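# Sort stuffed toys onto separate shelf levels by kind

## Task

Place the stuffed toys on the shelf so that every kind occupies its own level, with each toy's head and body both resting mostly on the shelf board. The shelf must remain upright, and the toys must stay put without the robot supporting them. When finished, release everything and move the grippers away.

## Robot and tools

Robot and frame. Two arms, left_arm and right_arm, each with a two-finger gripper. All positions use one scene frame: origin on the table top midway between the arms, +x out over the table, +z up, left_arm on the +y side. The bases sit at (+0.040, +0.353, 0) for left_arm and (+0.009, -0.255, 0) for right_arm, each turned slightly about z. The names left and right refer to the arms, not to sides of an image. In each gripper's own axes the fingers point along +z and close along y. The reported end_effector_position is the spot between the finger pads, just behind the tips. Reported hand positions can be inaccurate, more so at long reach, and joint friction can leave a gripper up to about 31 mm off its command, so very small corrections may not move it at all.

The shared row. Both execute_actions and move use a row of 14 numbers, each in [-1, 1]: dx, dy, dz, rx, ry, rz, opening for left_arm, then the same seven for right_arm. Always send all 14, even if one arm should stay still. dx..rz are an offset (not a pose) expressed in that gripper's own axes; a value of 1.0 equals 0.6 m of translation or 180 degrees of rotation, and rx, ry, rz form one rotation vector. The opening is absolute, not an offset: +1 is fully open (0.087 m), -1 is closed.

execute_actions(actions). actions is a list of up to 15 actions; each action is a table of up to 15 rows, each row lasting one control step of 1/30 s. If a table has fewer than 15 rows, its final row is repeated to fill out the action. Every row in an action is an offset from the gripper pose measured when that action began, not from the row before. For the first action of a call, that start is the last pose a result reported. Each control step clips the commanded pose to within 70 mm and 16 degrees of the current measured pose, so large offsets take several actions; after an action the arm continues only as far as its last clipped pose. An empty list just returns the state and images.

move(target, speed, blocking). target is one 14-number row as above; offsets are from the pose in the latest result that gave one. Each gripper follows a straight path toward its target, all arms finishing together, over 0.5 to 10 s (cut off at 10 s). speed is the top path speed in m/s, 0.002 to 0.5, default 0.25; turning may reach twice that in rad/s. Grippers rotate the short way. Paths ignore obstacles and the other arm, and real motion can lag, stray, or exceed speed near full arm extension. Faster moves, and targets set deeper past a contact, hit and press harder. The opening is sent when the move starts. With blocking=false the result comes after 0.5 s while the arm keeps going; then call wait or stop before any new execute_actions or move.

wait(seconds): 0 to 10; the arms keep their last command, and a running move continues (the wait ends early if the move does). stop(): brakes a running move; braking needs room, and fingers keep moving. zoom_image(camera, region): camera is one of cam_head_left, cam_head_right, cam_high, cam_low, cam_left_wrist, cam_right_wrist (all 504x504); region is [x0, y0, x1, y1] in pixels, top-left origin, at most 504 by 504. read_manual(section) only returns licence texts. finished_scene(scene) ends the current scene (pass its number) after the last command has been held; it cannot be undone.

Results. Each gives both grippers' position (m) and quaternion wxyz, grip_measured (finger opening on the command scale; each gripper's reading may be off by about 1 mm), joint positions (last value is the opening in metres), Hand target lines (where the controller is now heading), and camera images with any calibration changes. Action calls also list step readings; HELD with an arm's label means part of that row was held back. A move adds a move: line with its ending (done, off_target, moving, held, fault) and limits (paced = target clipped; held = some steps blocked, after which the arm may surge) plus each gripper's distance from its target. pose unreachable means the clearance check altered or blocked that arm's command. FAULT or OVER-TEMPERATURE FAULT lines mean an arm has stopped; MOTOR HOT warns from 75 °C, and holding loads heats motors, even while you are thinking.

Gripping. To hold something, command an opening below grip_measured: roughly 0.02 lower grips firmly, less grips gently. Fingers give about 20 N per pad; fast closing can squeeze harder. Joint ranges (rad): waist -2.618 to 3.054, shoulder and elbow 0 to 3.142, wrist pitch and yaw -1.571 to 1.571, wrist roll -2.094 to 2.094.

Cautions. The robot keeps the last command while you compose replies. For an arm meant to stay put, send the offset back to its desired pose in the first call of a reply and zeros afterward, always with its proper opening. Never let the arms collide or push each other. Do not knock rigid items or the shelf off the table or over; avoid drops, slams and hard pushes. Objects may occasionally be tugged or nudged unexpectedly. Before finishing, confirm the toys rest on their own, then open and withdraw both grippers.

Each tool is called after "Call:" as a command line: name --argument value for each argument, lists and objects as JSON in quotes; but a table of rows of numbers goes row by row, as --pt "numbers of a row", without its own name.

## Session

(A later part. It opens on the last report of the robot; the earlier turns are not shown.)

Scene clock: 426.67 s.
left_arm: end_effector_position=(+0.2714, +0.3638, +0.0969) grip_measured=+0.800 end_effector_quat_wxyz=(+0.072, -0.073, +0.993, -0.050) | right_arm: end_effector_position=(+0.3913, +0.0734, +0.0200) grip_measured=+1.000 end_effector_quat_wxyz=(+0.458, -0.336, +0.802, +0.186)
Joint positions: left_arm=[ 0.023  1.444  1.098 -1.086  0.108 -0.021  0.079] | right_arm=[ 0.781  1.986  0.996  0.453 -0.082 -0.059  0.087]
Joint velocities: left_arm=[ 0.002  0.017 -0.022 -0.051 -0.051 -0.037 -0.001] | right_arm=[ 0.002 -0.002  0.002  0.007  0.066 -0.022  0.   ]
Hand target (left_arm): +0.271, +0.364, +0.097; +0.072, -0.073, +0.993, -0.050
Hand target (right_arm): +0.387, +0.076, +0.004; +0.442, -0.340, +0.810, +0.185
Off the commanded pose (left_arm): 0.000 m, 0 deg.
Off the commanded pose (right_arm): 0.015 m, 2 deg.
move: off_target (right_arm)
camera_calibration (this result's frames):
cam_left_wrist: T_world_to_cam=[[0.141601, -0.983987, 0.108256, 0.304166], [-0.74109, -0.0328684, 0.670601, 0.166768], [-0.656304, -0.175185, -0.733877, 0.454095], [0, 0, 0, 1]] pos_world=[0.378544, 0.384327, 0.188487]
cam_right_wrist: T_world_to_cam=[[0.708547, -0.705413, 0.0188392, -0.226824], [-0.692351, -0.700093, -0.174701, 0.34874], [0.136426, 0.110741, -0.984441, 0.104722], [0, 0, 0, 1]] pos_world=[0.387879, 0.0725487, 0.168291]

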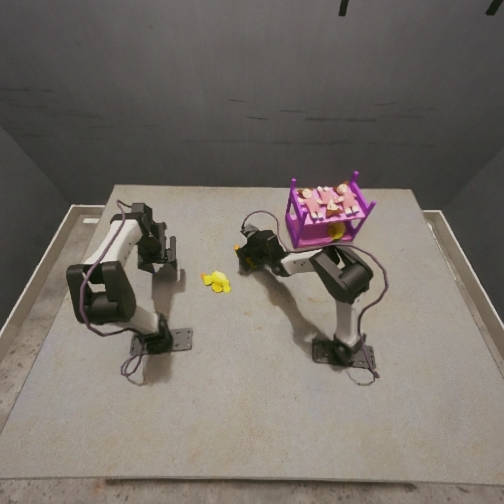

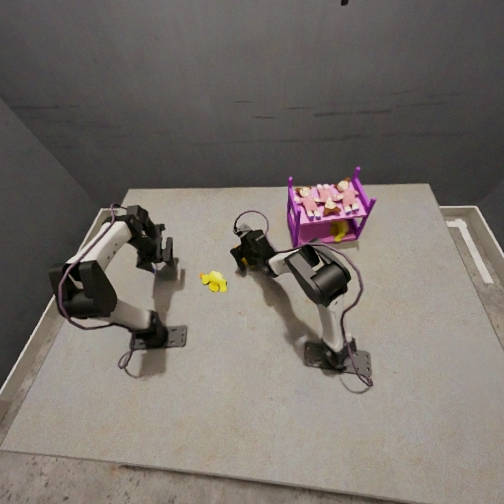

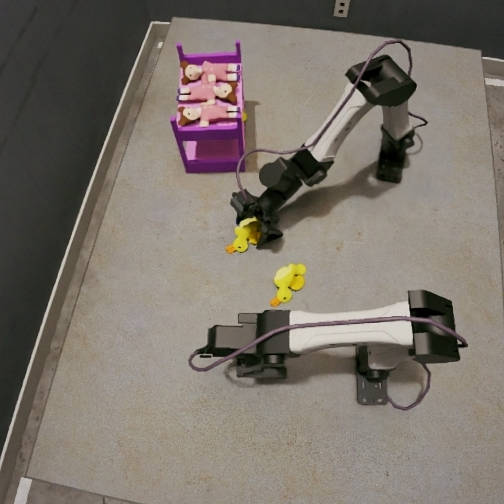

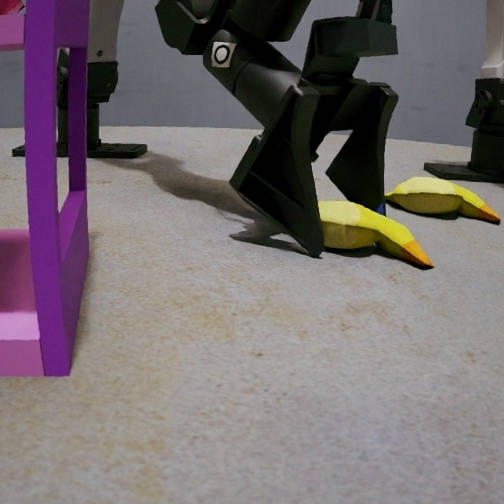

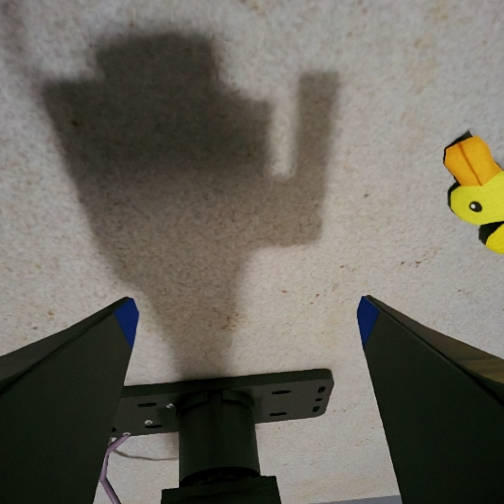

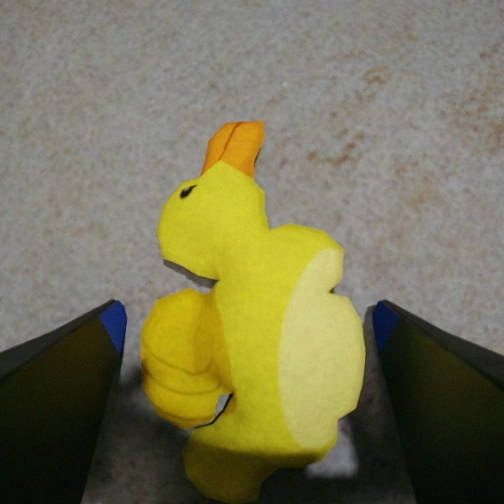

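Call:
execute_actions --actions '[[[0,0,0,0,0,0,0.8,0,0,0,0,0,0,0.8],[0,0,0,0,0,0,0.8,0,0,0,0,0,0,0.65],[0,0,0,0,0,0,0.8,0,0,0,0,0,0,0.5],[0,0,0,0,0,0,0.8,0,0,0,0,0,0,0.35],[0,0,0,0,0,0,0.8,0,0,0,0,0,0,0.2],[0,0,0,0,0,0,0.8,0,0,0,0,0,0,0.1],[0,0,0,0,0,0,0.8,0,0,0,0,0,0,0.0],[0,0,0,0,0,0,0.8,0,0,0,0,0,0,-0.1],[0,0,0,0,0,0,0.8,0,0,0,0,0,0,-0.2],[0,0,0,0,0,0,0.8,0,0,0,0,0,0,-0.3],[0,0,0,0,0,0,0.8,0,0,0,0,0,0,-0.38],[0,0,0,0,0,0,0.8,0,0,0,0,0,0,-0.45],[0,0,0,0,0,0,0.8,0,0,0,0,0,0,-0.52]]]'

Call:
move --target '[0,0,0,0,0,0,0.8,-0.035,0,-0.16,0,0,0,-0.52]' --speed 0.15

Scene clock: 432.37 s.
left_arm: end_effector_position=(+0.2714, +0.3638, +0.0969) grip_measured=+0.800 end_effector_quat_wxyz=(+0.072, -0.073, +0.993, -0.050) | right_arm: end_effector_position=(+0.3921, +0.0741, +0.0211) grip_measured=-0.517 end_effector_quat_wxyz=(+0.461, -0.335, +0.800, +0.187)
Joint positions: left_arm=[ 0.023  1.444  1.098 -1.086  0.108 -0.021  0.079] | right_arm=[ 0.781  1.986  0.996  0.46  -0.083 -0.059  0.021]
Joint velocities: left_arm=[-0.002 -0.027 -0.002 -0.037  0.066 -0.007  0.001] | right_arm=[ 0.002 -0.012 -0.012  0.007 -0.022 -0.037 -0.004]
Hand target (left_arm): +0.271, +0.364, +0.097; +0.072, -0.073, +0.993, -0.050
Hand target (right_arm): +0.391, +0.073, +0.020; +0.458, -0.336, +0.801, +0.187
Off the commanded pose (left_arm): 0.000 m, 0 deg.
Off the commanded pose (right_arm): 0.002 m, 0 deg.
Step readings (end_effector_position):
0: left_arm (+0.2714, +0.3638, +0.0969) | right_arm (+0.3914, +0.0735, +0.0200)
1: left_arm (+0.2714, +0.3638, +0.0969) | right_arm (+0.3916, +0.0736, +0.0203)
2: left_arm (+0.2714, +0.3638, +0.0969) | right_arm (+0.3917, +0.0736, +0.0204)
4: left_arm (+0.2714, +0.3638, +0.0969) | right_arm (+0.3918, +0.0737, +0.0205)
8: left_arm (+0.2714, +0.3638, +0.0969) | right_arm (+0.3921, +0.0740, +0.0210)
15: end_effector_position above
camera_calibration (this result's frames):
cam_left_wrist: T_world_to_cam=[[0.141601, -0.983987, 0.108256, 0.304166], [-0.74109, -0.0328684, 0.670601, 0.166768], [-0.656304, -0.175185, -0.733877, 0.454095], [0, 0, 0, 1]] pos_world=[0.378544, 0.384327, 0.188487]
cam_right_wrist: T_world_to_cam=[[0.708685, -0.705261, 0.0192967, -0.226962], [-0.691251, -0.699561, -0.181068, 0.349665], [0.1412, 0.114981, -0.983281, 0.103449], [0, 0, 0, 1]] pos_world=[0.387945, 0.07265, 0.169412]

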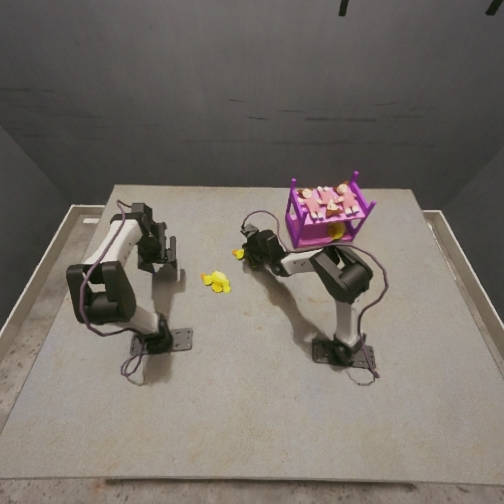

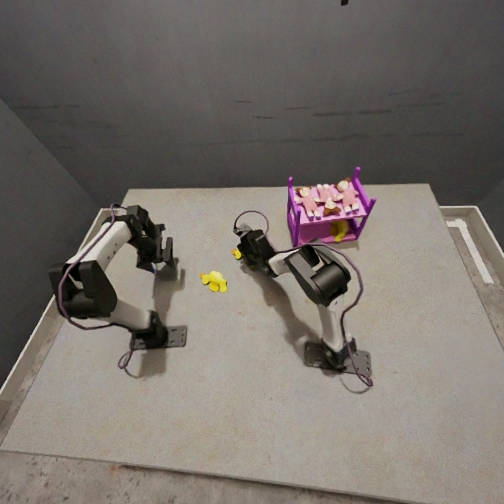

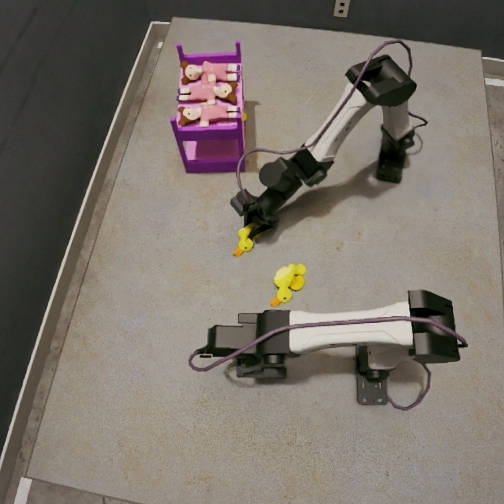

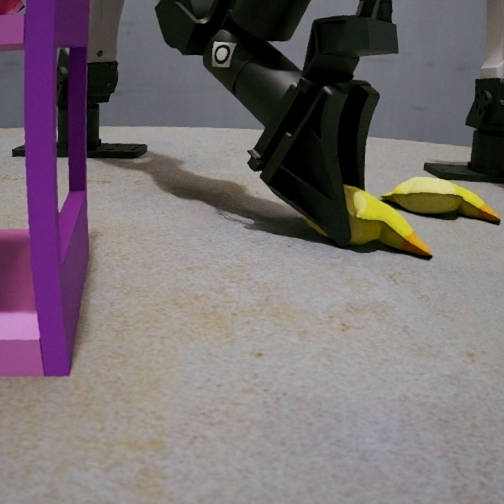

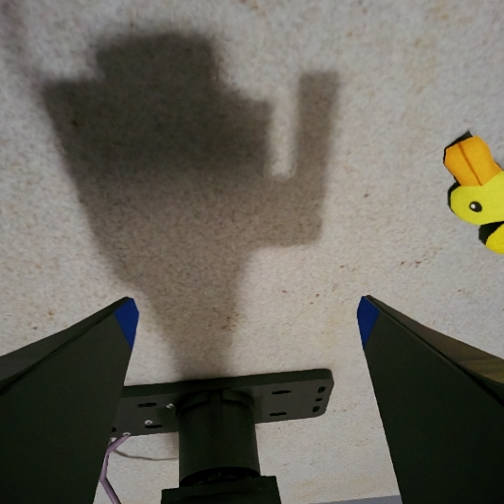

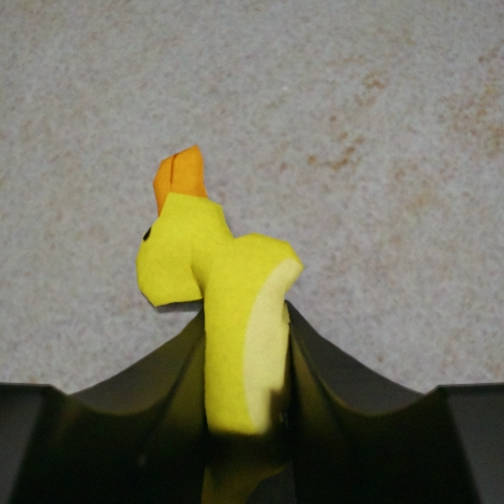

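Scene clock: 433.63 s.
left_arm: end_effector_position=(+0.2714, +0.3638, +0.0969) grip_measured=+0.800 end_effector_quat_wxyz=(+0.072, -0.073, +0.993, -0.050) | right_arm: end_effector_position=(+0.3449, +0.0310, +0.0919) grip_measured=-0.519 end_effector_quat_wxyz=(+0.465, -0.335, +0.797, +0.190)
Joint positions: left_arm=[ 0.023  1.444  1.098 -1.086  0.108 -0.021  0.079] | right_arm=[ 0.768  1.597  0.835  0.24  -0.097 -0.066  0.021]
Joint velocities: left_arm=[ 0.007 -0.017  0.007 -0.037 -0.051  0.022  0.   ] | right_arm=[-0.007  0.007 -0.007 -0.007 -0.051 -0.037 -0.001]
Hand target (left_arm): +0.271, +0.364, +0.097; +0.072, -0.073, +0.993, -0.050
Hand target (right_arm): +0.342, +0.023, +0.089; +0.461, -0.335, +0.800, +0.187
Off the commanded pose (left_arm): 0.000 m, 0 deg.
Off the commanded pose (right_arm): 0.010 m, 1 deg.
move: done
camera_calibration (this result's frames):
cam_left_wrist: T_world_to_cam=[[0.141601, -0.983987, 0.108256, 0.304166], [-0.74109, -0.0328684, 0.670601, 0.166768], [-0.656304, -0.175185, -0.733877, 0.454095], [0, 0, 0, 1]] pos_world=[0.378544, 0.384327, 0.188487]
cam_right_wrist: T_world_to_cam=[[0.710691, -0.703241, 0.0192719, -0.226016], [-0.687728, -0.700261, -0.191481, 0.299469], [0.148152, 0.12283, -0.981307, 0.181872], [0, 0, 0, 1]] pos_world=[0.339636, 0.0284237, 0.24017]

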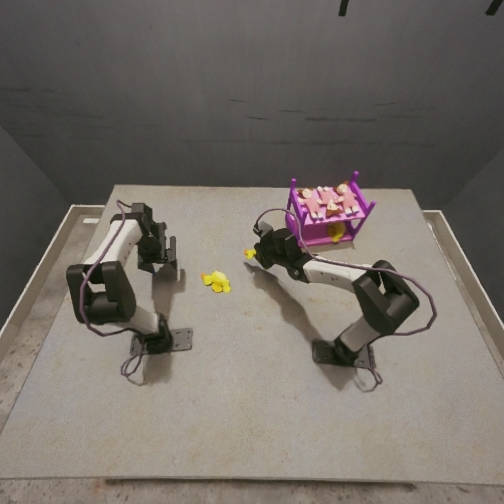

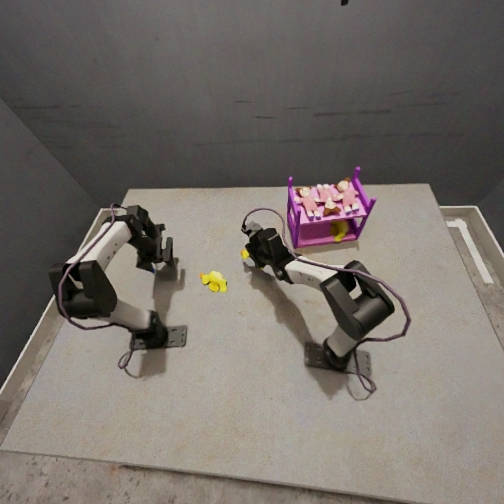

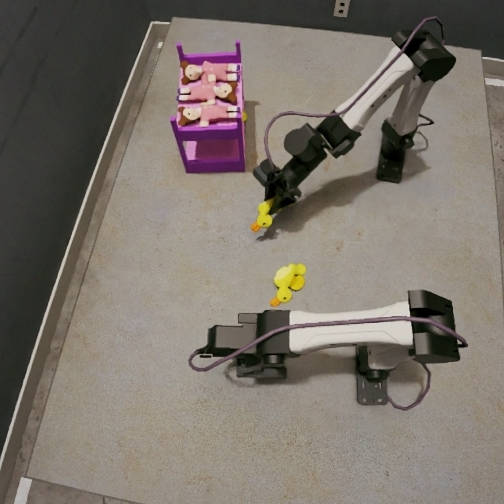

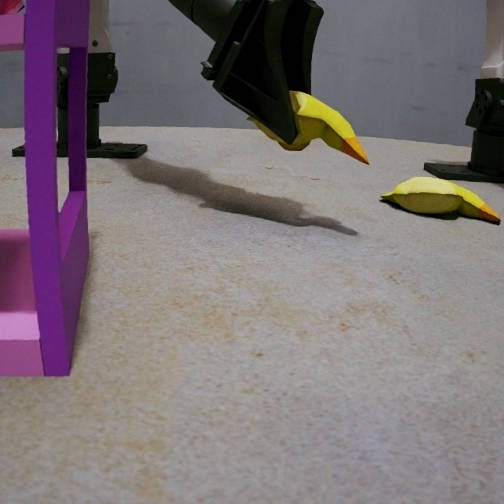

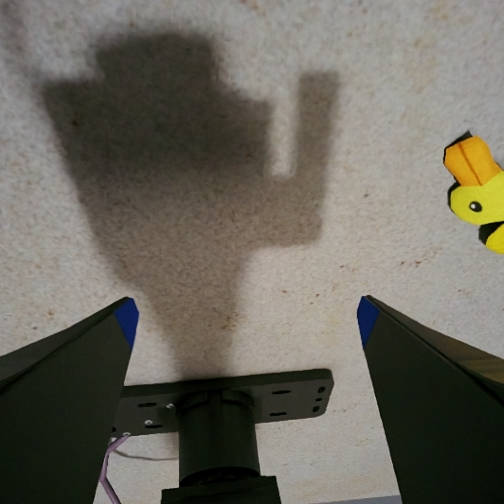

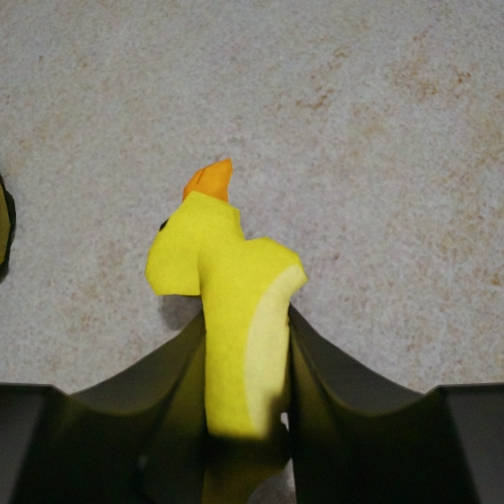

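Call:
move --target '[0,0,0,0,0,0,0.8,0.175,-0.368,-0.26,0.2155,-0.04,0.108,-0.52]' --speed 0.3

Scene clock: 440.93 s.
left_arm: end_effector_position=(+0.2714, +0.3638, +0.0969) grip_measured=+0.800 end_effector_quat_wxyz=(+0.072, -0.073, +0.993, -0.050) | right_arm: end_effector_position=(+0.3741, -0.2586, +0.0814) grip_measured=-0.519 end_effector_quat_wxyz=(+0.554, -0.020, +0.832, +0.004)
Joint positions: left_arm=[ 0.023  1.444  1.098 -1.086  0.108 -0.021  0.079] | right_arm=[ 0.062  1.299  0.414  0.487 -0.057 -0.042  0.021]
Joint velocities: left_arm=[ 0.012  0.002 -0.022  0.007  0.007  0.022 -0.001] | right_arm=[-0.017 -0.002  0.012  0.051 -0.11   0.037  0.001]
Hand target (left_arm): +0.271, +0.364, +0.097; +0.072, -0.073, +0.993, -0.050
Hand target (right_arm): +0.372, -0.261, +0.080; +0.557, -0.017, +0.830, +0.005
Off the commanded pose (left_arm): 0.000 m, 0 deg.
Off the commanded pose (right_arm): 0.004 m, 1 deg.
move: done
camera_calibration (this result's frames):
cam_left_wrist: T_world_to_cam=[[0.141601, -0.983987, 0.108256, 0.304166], [-0.74109, -0.0328684, 0.670601, 0.166768], [-0.656304, -0.175185, -0.733877, 0.454095], [0, 0, 0, 1]] pos_world=[0.378544, 0.384327, 0.188487]
cam_right_wrist: T_world_to_cam=[[0.0358308, -0.99901, 0.0263731, -0.274845], [-0.950106, -0.0422356, -0.309056, 0.39266], [0.309864, -0.0139835, -0.950678, 0.104422], [0, 0, 0, 1]] pos_world=[0.35056, -0.256529, 0.227874]

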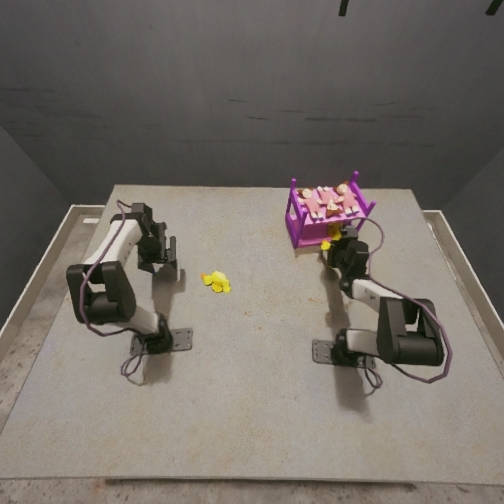

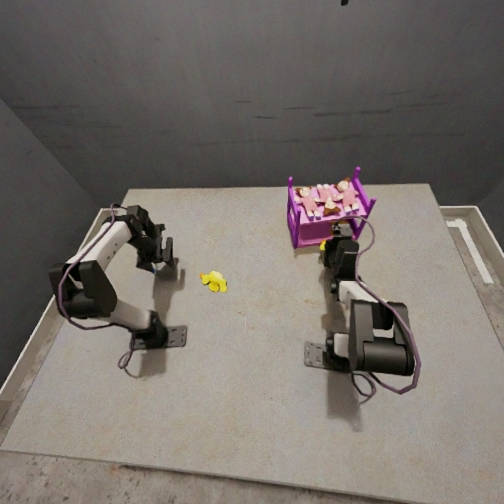

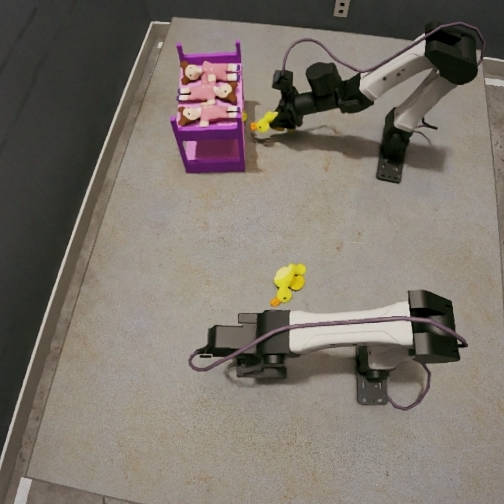

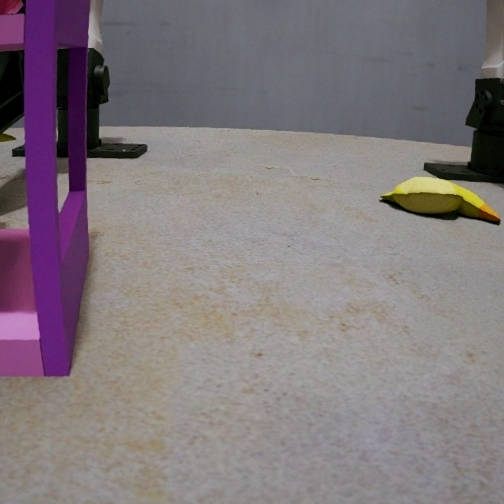

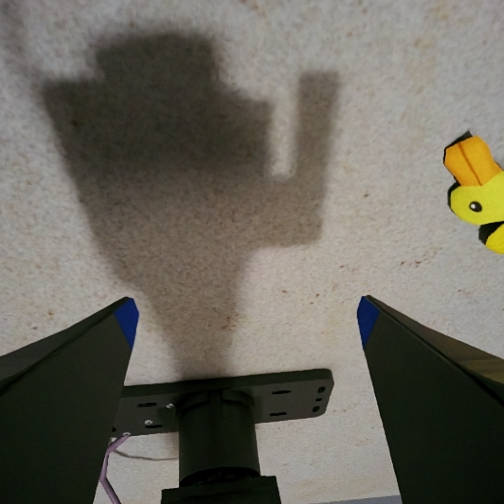

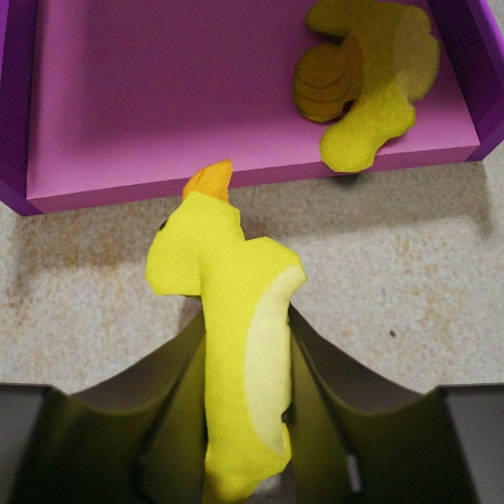

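Call:
move --target '[0,0,0,0,0,0,0.8,-0.065,0.004,0.227,0,-0.132,0,-0.52]' --speed 0.13

Scene clock: 445.27 s.
left_arm: end_effector_position=(+0.2714, +0.3638, +0.0969) grip_measured=+0.800 end_effector_quat_wxyz=(+0.072, -0.073, +0.993, -0.050) | right_arm: end_effector_position=(+0.5078, -0.2552, +0.0606) grip_measured=-0.519 end_effector_quat_wxyz=(+0.706, -0.016, +0.708, +0.004)
Joint positions: left_arm=[ 0.023  1.444  1.098 -1.086  0.108 -0.021  0.079] | right_arm=[ 0.081  2.124  0.679  1.443 -0.042 -0.017  0.021]
Joint velocities: left_arm=[-0.002  0.002 -0.022  0.051 -0.022 -0.037  0.   ] | right_arm=[-0.012 -0.002 -0.017 -0.037 -0.095 -0.022  0.001]
Hand target (left_arm): +0.271, +0.364, +0.097; +0.072, -0.073, +0.993, -0.050
Hand target (right_arm): +0.513, -0.250, +0.062; +0.713, -0.016, +0.701, +0.009
Off the commanded pose (left_arm): 0.000 m, 0 deg.
Off the commanded pose (right_arm): 0.009 m, 1 deg.
move: done
camera_calibration (this result's frames):
cam_left_wrist: T_world_to_cam=[[0.141601, -0.983987, 0.108256, 0.304166], [-0.74109, -0.0328684, 0.670601, 0.166768], [-0.656304, -0.175185, -0.733877, 0.454095], [0, 0, 0, 1]] pos_world=[0.378544, 0.384327, 0.188487]
cam_right_wrist: T_world_to_cam=[[0.0235095, -0.999398, 0.0255166, -0.26949], [-0.758187, -0.0344599, -0.651126, 0.438638], [0.651613, -0.00403871, -0.758541, -0.139409], [0, 0, 0, 1]] pos_world=[0.429746, -0.254776, 0.186738]

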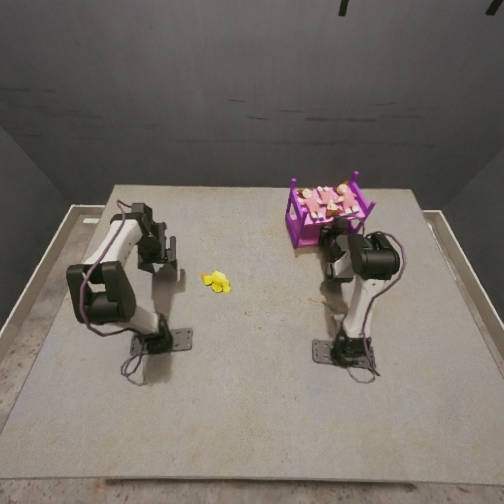

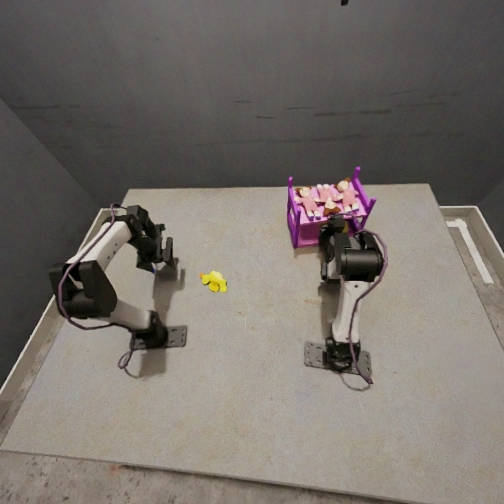

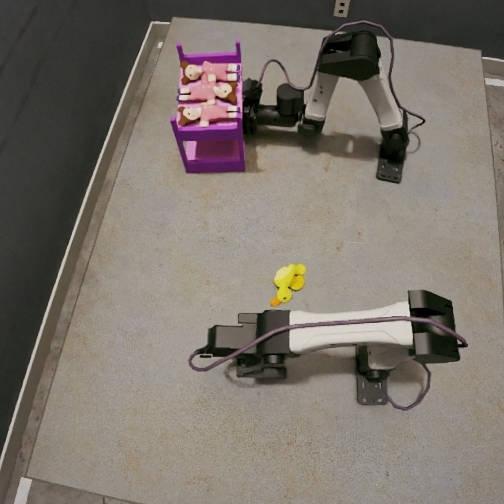

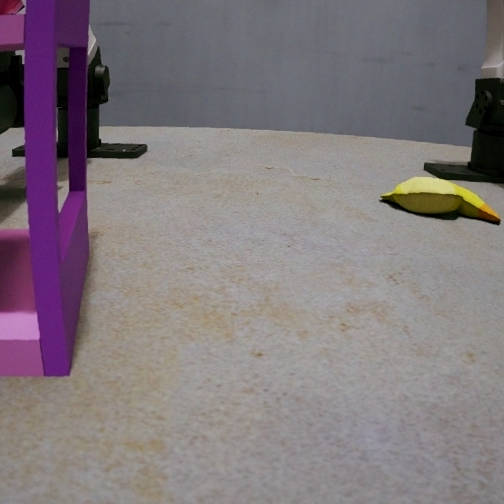

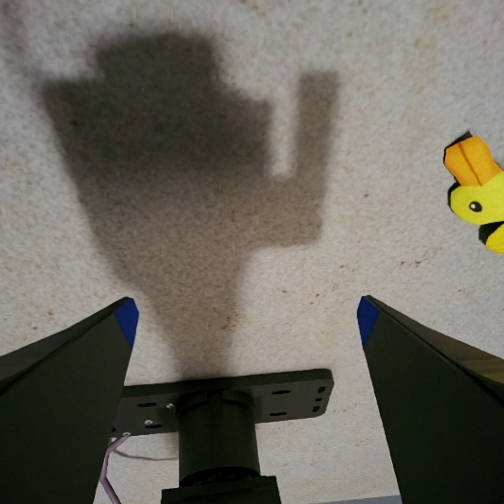

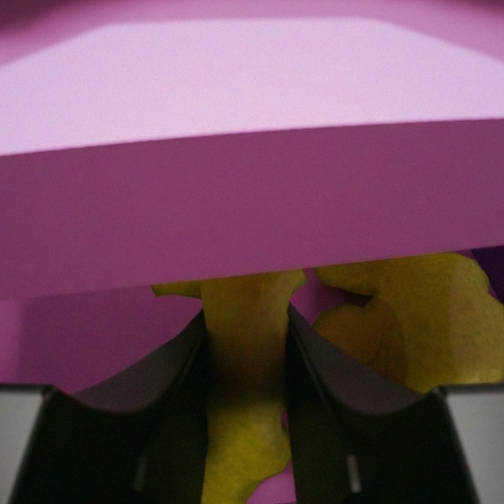

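Call:
execute_actions --actions '[[[0,0,0,0,0,0,0.8,0,0,0,0,0,0,-0.4],[0,0,0,0,0,0,0.8,0,0,0,0,0,0,-0.3],[0,0,0,0,0,0,0.8,0,0,0,0,0,0,-0.2],[0,0,0,0,0,0,0.8,0,0,0,0,0,0,-0.1],[0,0,0,0,0,0,0.8,0,0,0,0,0,0,0],[0,0,0,0,0,0,0.8,0,0,0,0,0,0,0.1],[0,0,0,0,0,0,0.8,0,0,0,0,0,0,0.2],[0,0,0,0,0,0,0.8,0,0,0,0,0,0,0.3],[0,0,0,0,0,0,0.8,0,0,0,0,0,0,0.4],[0,0,0,0,0,0,0.8,0,0,0,0,0,0,0.5]]]'

Call:
move --target '[-0.03,0.15,0,0,0,0,0.8,-0.025,0,-0.17,0,0.08,0,0.5]' --speed 0.2

Scene clock: 454.20 s.
left_arm: end_effector_position=(+0.2714, +0.3638, +0.0969) grip_measured=+0.800 end_effector_quat_wxyz=(+0.072, -0.073, +0.993, -0.050) | right_arm: end_effector_position=(+0.5078, -0.2553, +0.0607) grip_measured=+0.500 end_effector_quat_wxyz=(+0.707, -0.016, +0.707, +0.004)
Joint positions: left_arm=[ 0.023  1.444  1.098 -1.086  0.108 -0.021  0.079] | right_arm=[ 0.081  2.124  0.679  1.444 -0.041 -0.017  0.066]
Joint velocities: left_arm=[-0.007 -0.002 -0.007 -0.007 -0.081 -0.022 -0.001] | right_arm=[-0.007  0.002  0.012  0.022 -0.022  0.022 -0.   ]
Hand target (left_arm): +0.271, +0.364, +0.097; +0.072, -0.073, +0.993, -0.050
Hand target (right_arm): +0.508, -0.255, +0.061; +0.706, -0.016, +0.708, +0.004
Off the commanded pose (left_arm): 0.000 m, 0 deg.
Off the commanded pose (right_arm): 0.000 m, 0 deg.
Step readings (end_effector_position):
0: left_arm (+0.2714, +0.3638, +0.0969) | right_arm (+0.5078, -0.2553, +0.0607)
1: left_arm (+0.2714, +0.3638, +0.0969) | right_arm (+0.5078, -0.2553, +0.0607)
2: left_arm (+0.2714, +0.3638, +0.0969) | right_arm (+0.5078, -0.2553, +0.0607)
4: left_arm (+0.2714, +0.3638, +0.0969) | right_arm (+0.5078, -0.2553, +0.0607)
8: left_arm (+0.2714, +0.3638, +0.0969) | right_arm (+0.5078, -0.2553, +0.0607)
15: end_effector_position above
camera_calibration (this result's frames):
cam_left_wrist: T_world_to_cam=[[0.141601, -0.983987, 0.108256, 0.304166], [-0.74109, -0.0328684, 0.670601, 0.166768], [-0.656304, -0.175185, -0.733877, 0.454095], [0, 0, 0, 1]] pos_world=[0.378544, 0.384327, 0.188487]
cam_right_wrist: T_world_to_cam=[[0.0231088, -0.999407, 0.0255447, -0.269364], [-0.757703, -0.0341775, -0.651704, 0.438647], [0.65219, -0.00429522, -0.758043, -0.139675], [0, 0, 0, 1]] pos_world=[0.429683, -0.254812, 0.186868]

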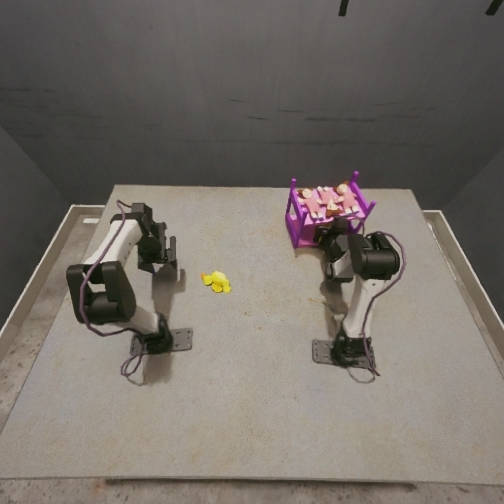

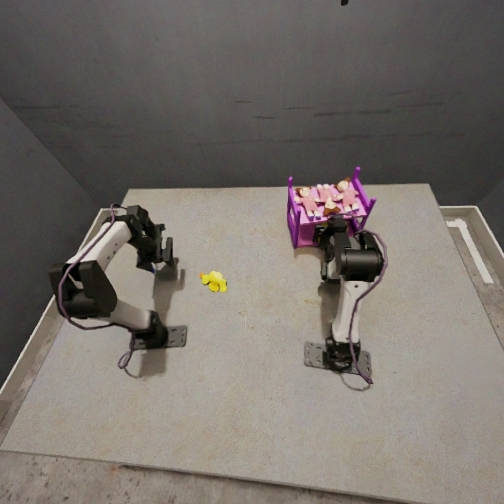

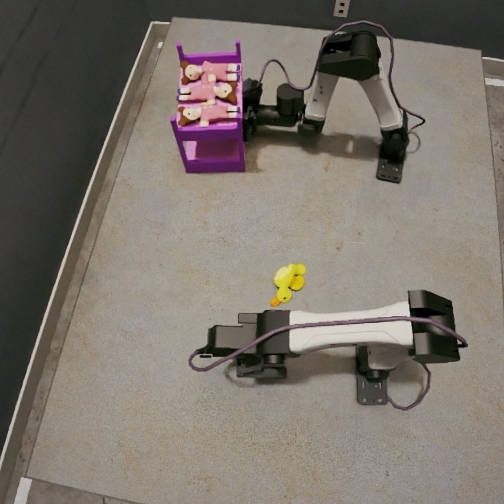

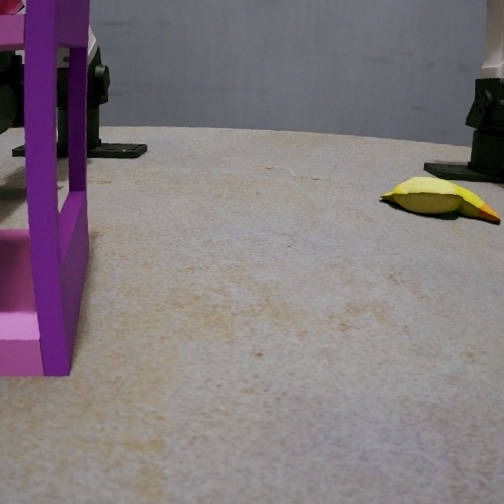

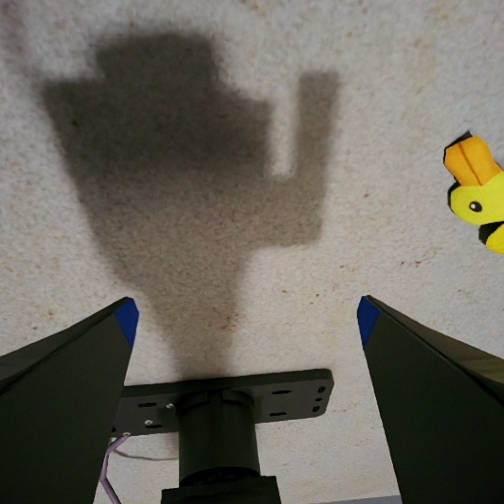

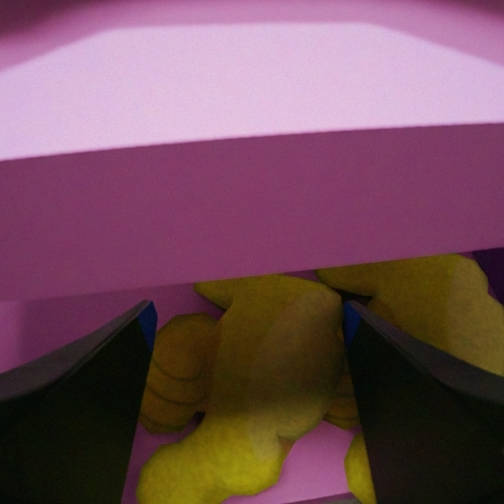

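Scene clock: 455.63 s.
left_arm: end_effector_position=(+0.2739, +0.4532, +0.0893) grip_measured=+0.800 end_effector_quat_wxyz=(+0.073, -0.074, +0.994, -0.044) | right_arm: end_effector_position=(+0.4105, -0.2538, +0.0780) grip_measured=+0.500 end_effector_quat_wxyz=(+0.615, -0.020, +0.788, +0.006)
Joint positions: left_arm=[ 0.342  1.565  1.182 -1.085  0.135  0.296  0.079] | right_arm=[ 0.081  1.546  0.401  0.899 -0.045 -0.027  0.066]
Joint velocities: left_arm=[-0.012 -0.032 -0.002  0.022  0.007 -0.007 -0.001] | right_arm=[-0.022  0.012 -0.012 -0.037  0.051 -0.022  0.   ]
Hand target (left_arm): +0.277, +0.456, +0.089; +0.071, -0.073, +0.994, -0.047
Hand target (right_arm): +0.407, -0.259, +0.078; +0.613, -0.018, +0.790, +0.001
Off the commanded pose (left_arm): 0.003 m, 1 deg.
Off the commanded pose (right_arm): 0.007 m, 1 deg.
move: done
camera_calibration (this result's frames):
cam_left_wrist: T_world_to_cam=[[0.144388, -0.984714, 0.0974234, 0.393076], [-0.741028, -0.0423557, 0.670137, 0.18094], [-0.655767, -0.168953, -0.735816, 0.463091], [0, 0, 0, 1]] pos_world=[0.381006, 0.472972, 0.181201]
cam_right_wrist: T_world_to_cam=[[0.0343317, -0.999104, 0.0247643, -0.270522], [-0.892743, -0.0417967, -0.448623, 0.413875], [0.449255, -0.00670622, -0.893378, 0.0301247], [0, 0, 0, 1]] pos_world=[0.365238, -0.252779, 0.219286]

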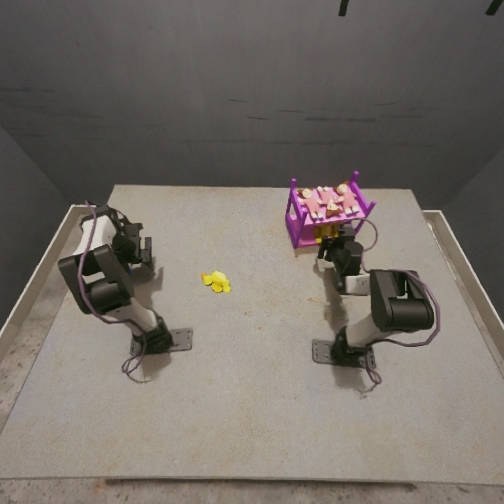

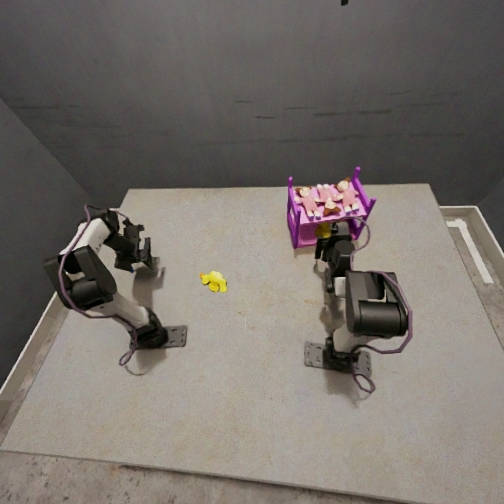

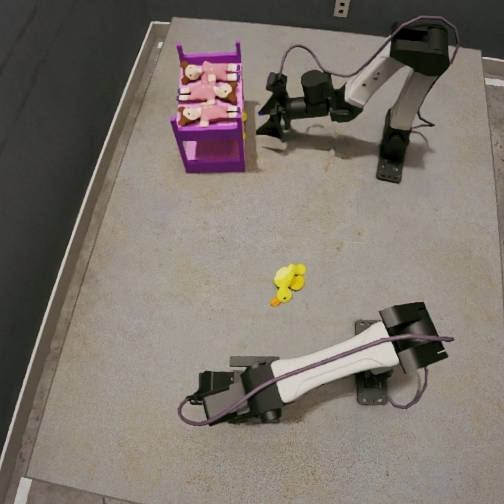

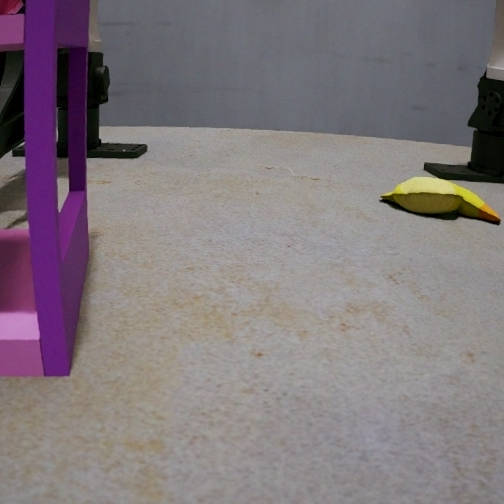

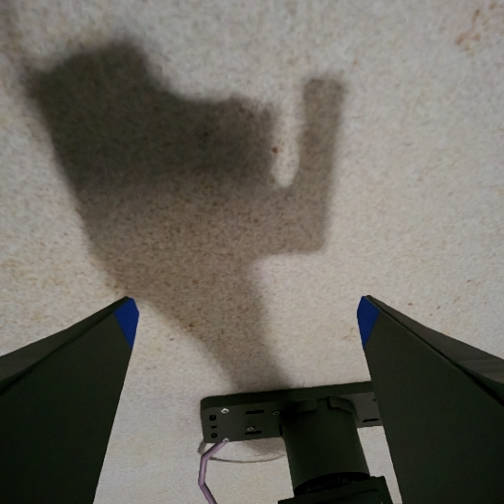

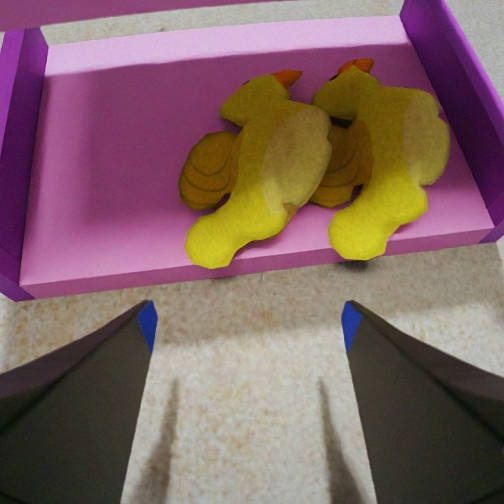

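Call:
move --target '[0,0,0,0,0,0,0.8,0.061,0.647,-0.248,-0.295,0.104,-0.13,0.5]' --speed 0.35

Scene clock: 461.93 s.
left_arm: end_effector_position=(+0.2739, +0.4532, +0.0893) grip_measured=+0.800 end_effector_quat_wxyz=(+0.073, -0.074, +0.994, -0.044) | right_arm: end_effector_position=(+0.2418, +0.1266, +0.0841) grip_measured=+0.500 end_effector_quat_wxyz=(+0.415, -0.436, +0.763, +0.235)
Joint positions: left_arm=[ 0.342  1.565  1.182 -1.085  0.135  0.296  0.079] | right_arm=[ 1.114  1.645  0.901  0.169 -0.012 -0.012  0.066]
Joint velocities: left_arm=[ 0.022  0.002  0.022 -0.051  0.022 -0.037 -0.   ] | right_arm=[-0.012 -0.012 -0.002  0.007 -0.007 -0.022  0.   ]
Hand target (left_arm): +0.274, +0.453, +0.089; +0.073, -0.074, +0.994, -0.044
Hand target (right_arm): +0.239, +0.131, +0.078; +0.404, -0.441, +0.766, +0.237
Off the commanded pose (left_arm): 0.000 m, 0 deg.
Off the commanded pose (right_arm): 0.012 m, 2 deg.
move: off_target (right_arm)
camera_calibration (this result's frames):
cam_left_wrist: T_world_to_cam=[[0.144014, -0.984773, 0.097371, 0.393226], [-0.741064, -0.0421156, 0.670113, 0.180843], [-0.655808, -0.168664, -0.735845, 0.462974], [0, 0, 0, 1]] pos_world=[0.381009, 0.472942, 0.181203]
cam_right_wrist: T_world_to_cam=[[0.861123, -0.508217, 0.0135351, -0.146013], [-0.502027, -0.854233, -0.135108, 0.263891], [0.0802263, 0.10955, -0.990738, 0.196621], [0, 0, 0, 1]] pos_world=[0.242441, 0.129678, 0.23243]

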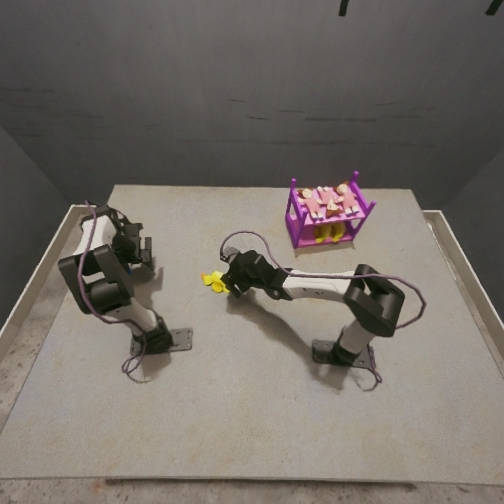

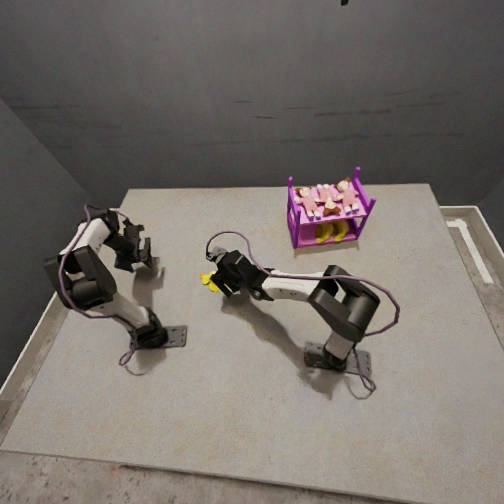

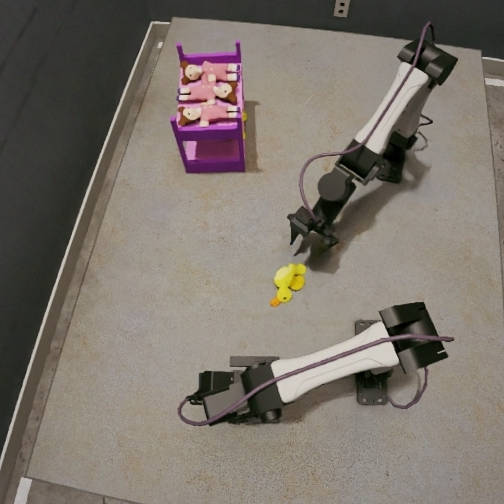

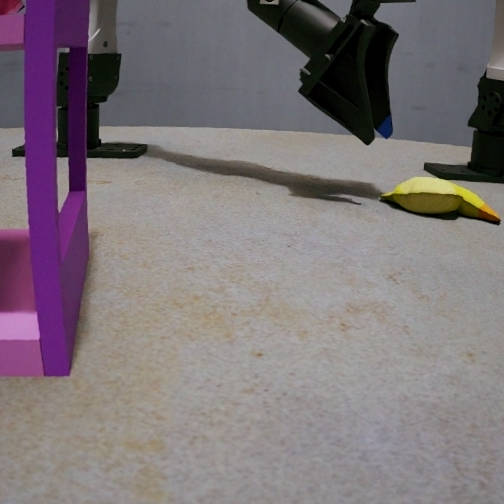

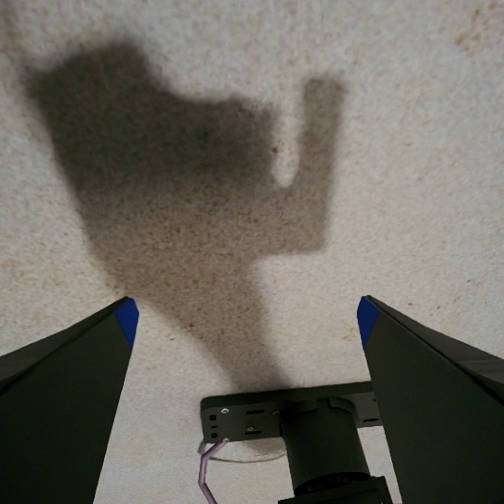

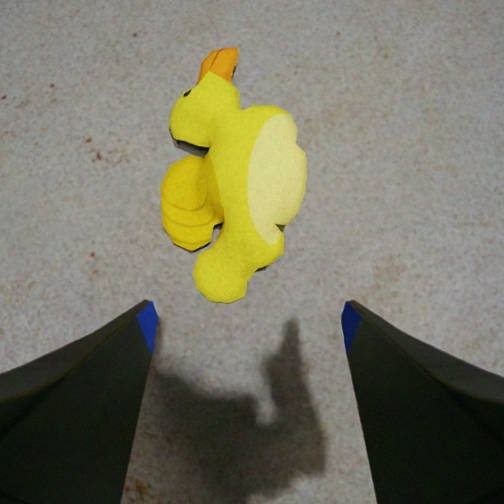

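Call:
move --target '[0,0,0,0,0,0,0.8,0.047,0.025,0.168,0,0,0,1.0]' --speed 0.15

Scene clock: 468.53 s.
left_arm: end_effector_position=(+0.2739, +0.4532, +0.0893) grip_measured=+0.800 end_effector_quat_wxyz=(+0.073, -0.074, +0.994, -0.044) | right_arm: end_effector_position=(+0.2682, +0.1912, +0.0202) grip_measured=+1.000 end_effector_quat_wxyz=(+0.430, -0.432, +0.755, +0.241)
Joint positions: left_arm=[ 0.342  1.565  1.182 -1.085  0.135  0.296  0.079] | right_arm=[1.146 2.02  1.056 0.424 0.02  0.003 0.087]
Joint velocities: left_arm=[-0.002  0.007 -0.012  0.022 -0.022 -0.022  0.001] | right_arm=[-0.022 -0.012  0.002 -0.022  0.022 -0.037  0.   ]
Hand target (left_arm): +0.274, +0.453, +0.089; +0.073, -0.074, +0.994, -0.044
Hand target (right_arm): +0.262, +0.193, +0.005; +0.416, -0.436, +0.762, +0.236
Off the commanded pose (left_arm): 0.000 m, 0 deg.
Off the commanded pose (right_arm): 0.015 m, 2 deg.
move: off_target (right_arm)
camera_calibration (this result's frames):
cam_left_wrist: T_world_to_cam=[[0.144014, -0.984773, 0.097371, 0.393226], [-0.741064, -0.0421156, 0.670113, 0.180843], [-0.655808, -0.168664, -0.735845, 0.462974], [0, 0, 0, 1]] pos_world=[0.381009, 0.472942, 0.181203]
cam_right_wrist: T_world_to_cam=[[0.858874, -0.51187, 0.0180405, -0.133843], [-0.501842, -0.848047, -0.17021, 0.323141], [0.102425, 0.137135, -0.985243, 0.112769], [0, 0, 0, 1]] pos_world=[0.265569, 0.190064, 0.168522]

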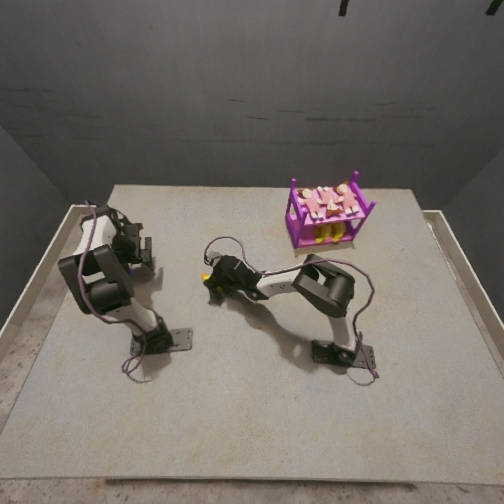

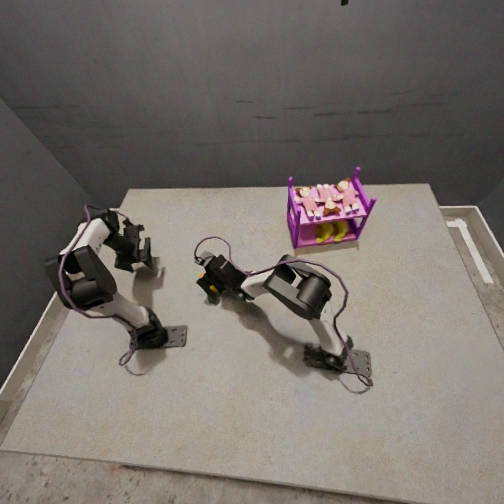

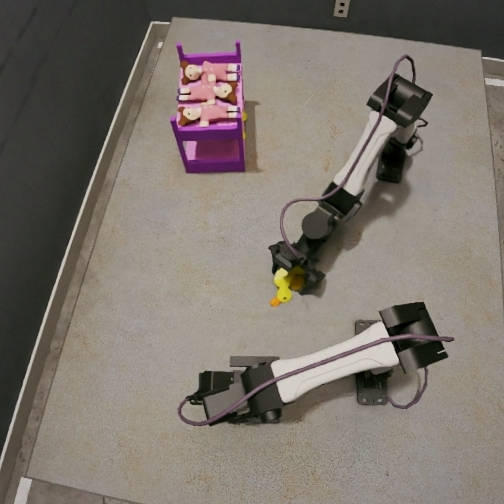

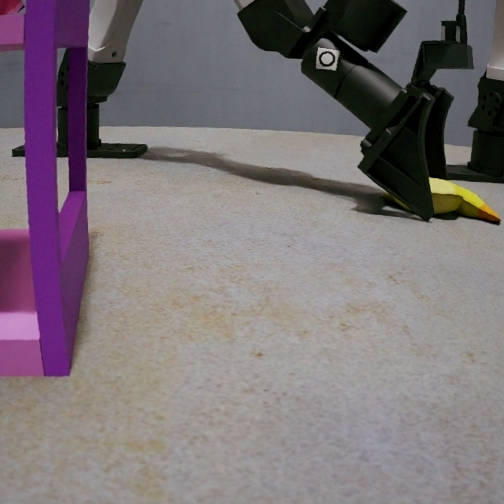

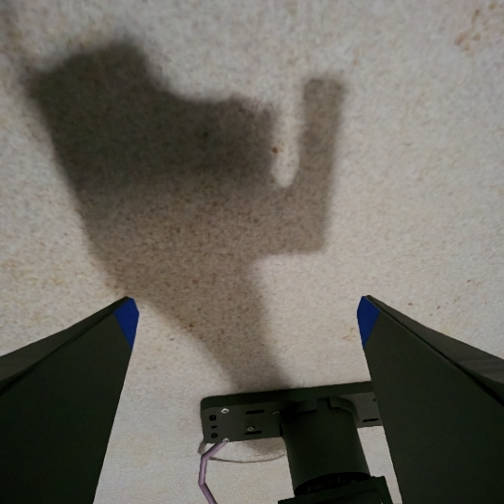

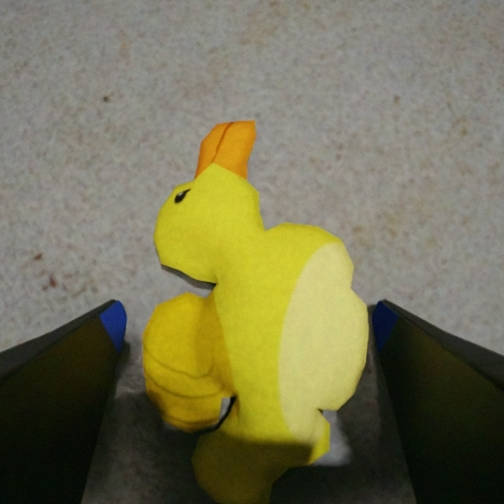

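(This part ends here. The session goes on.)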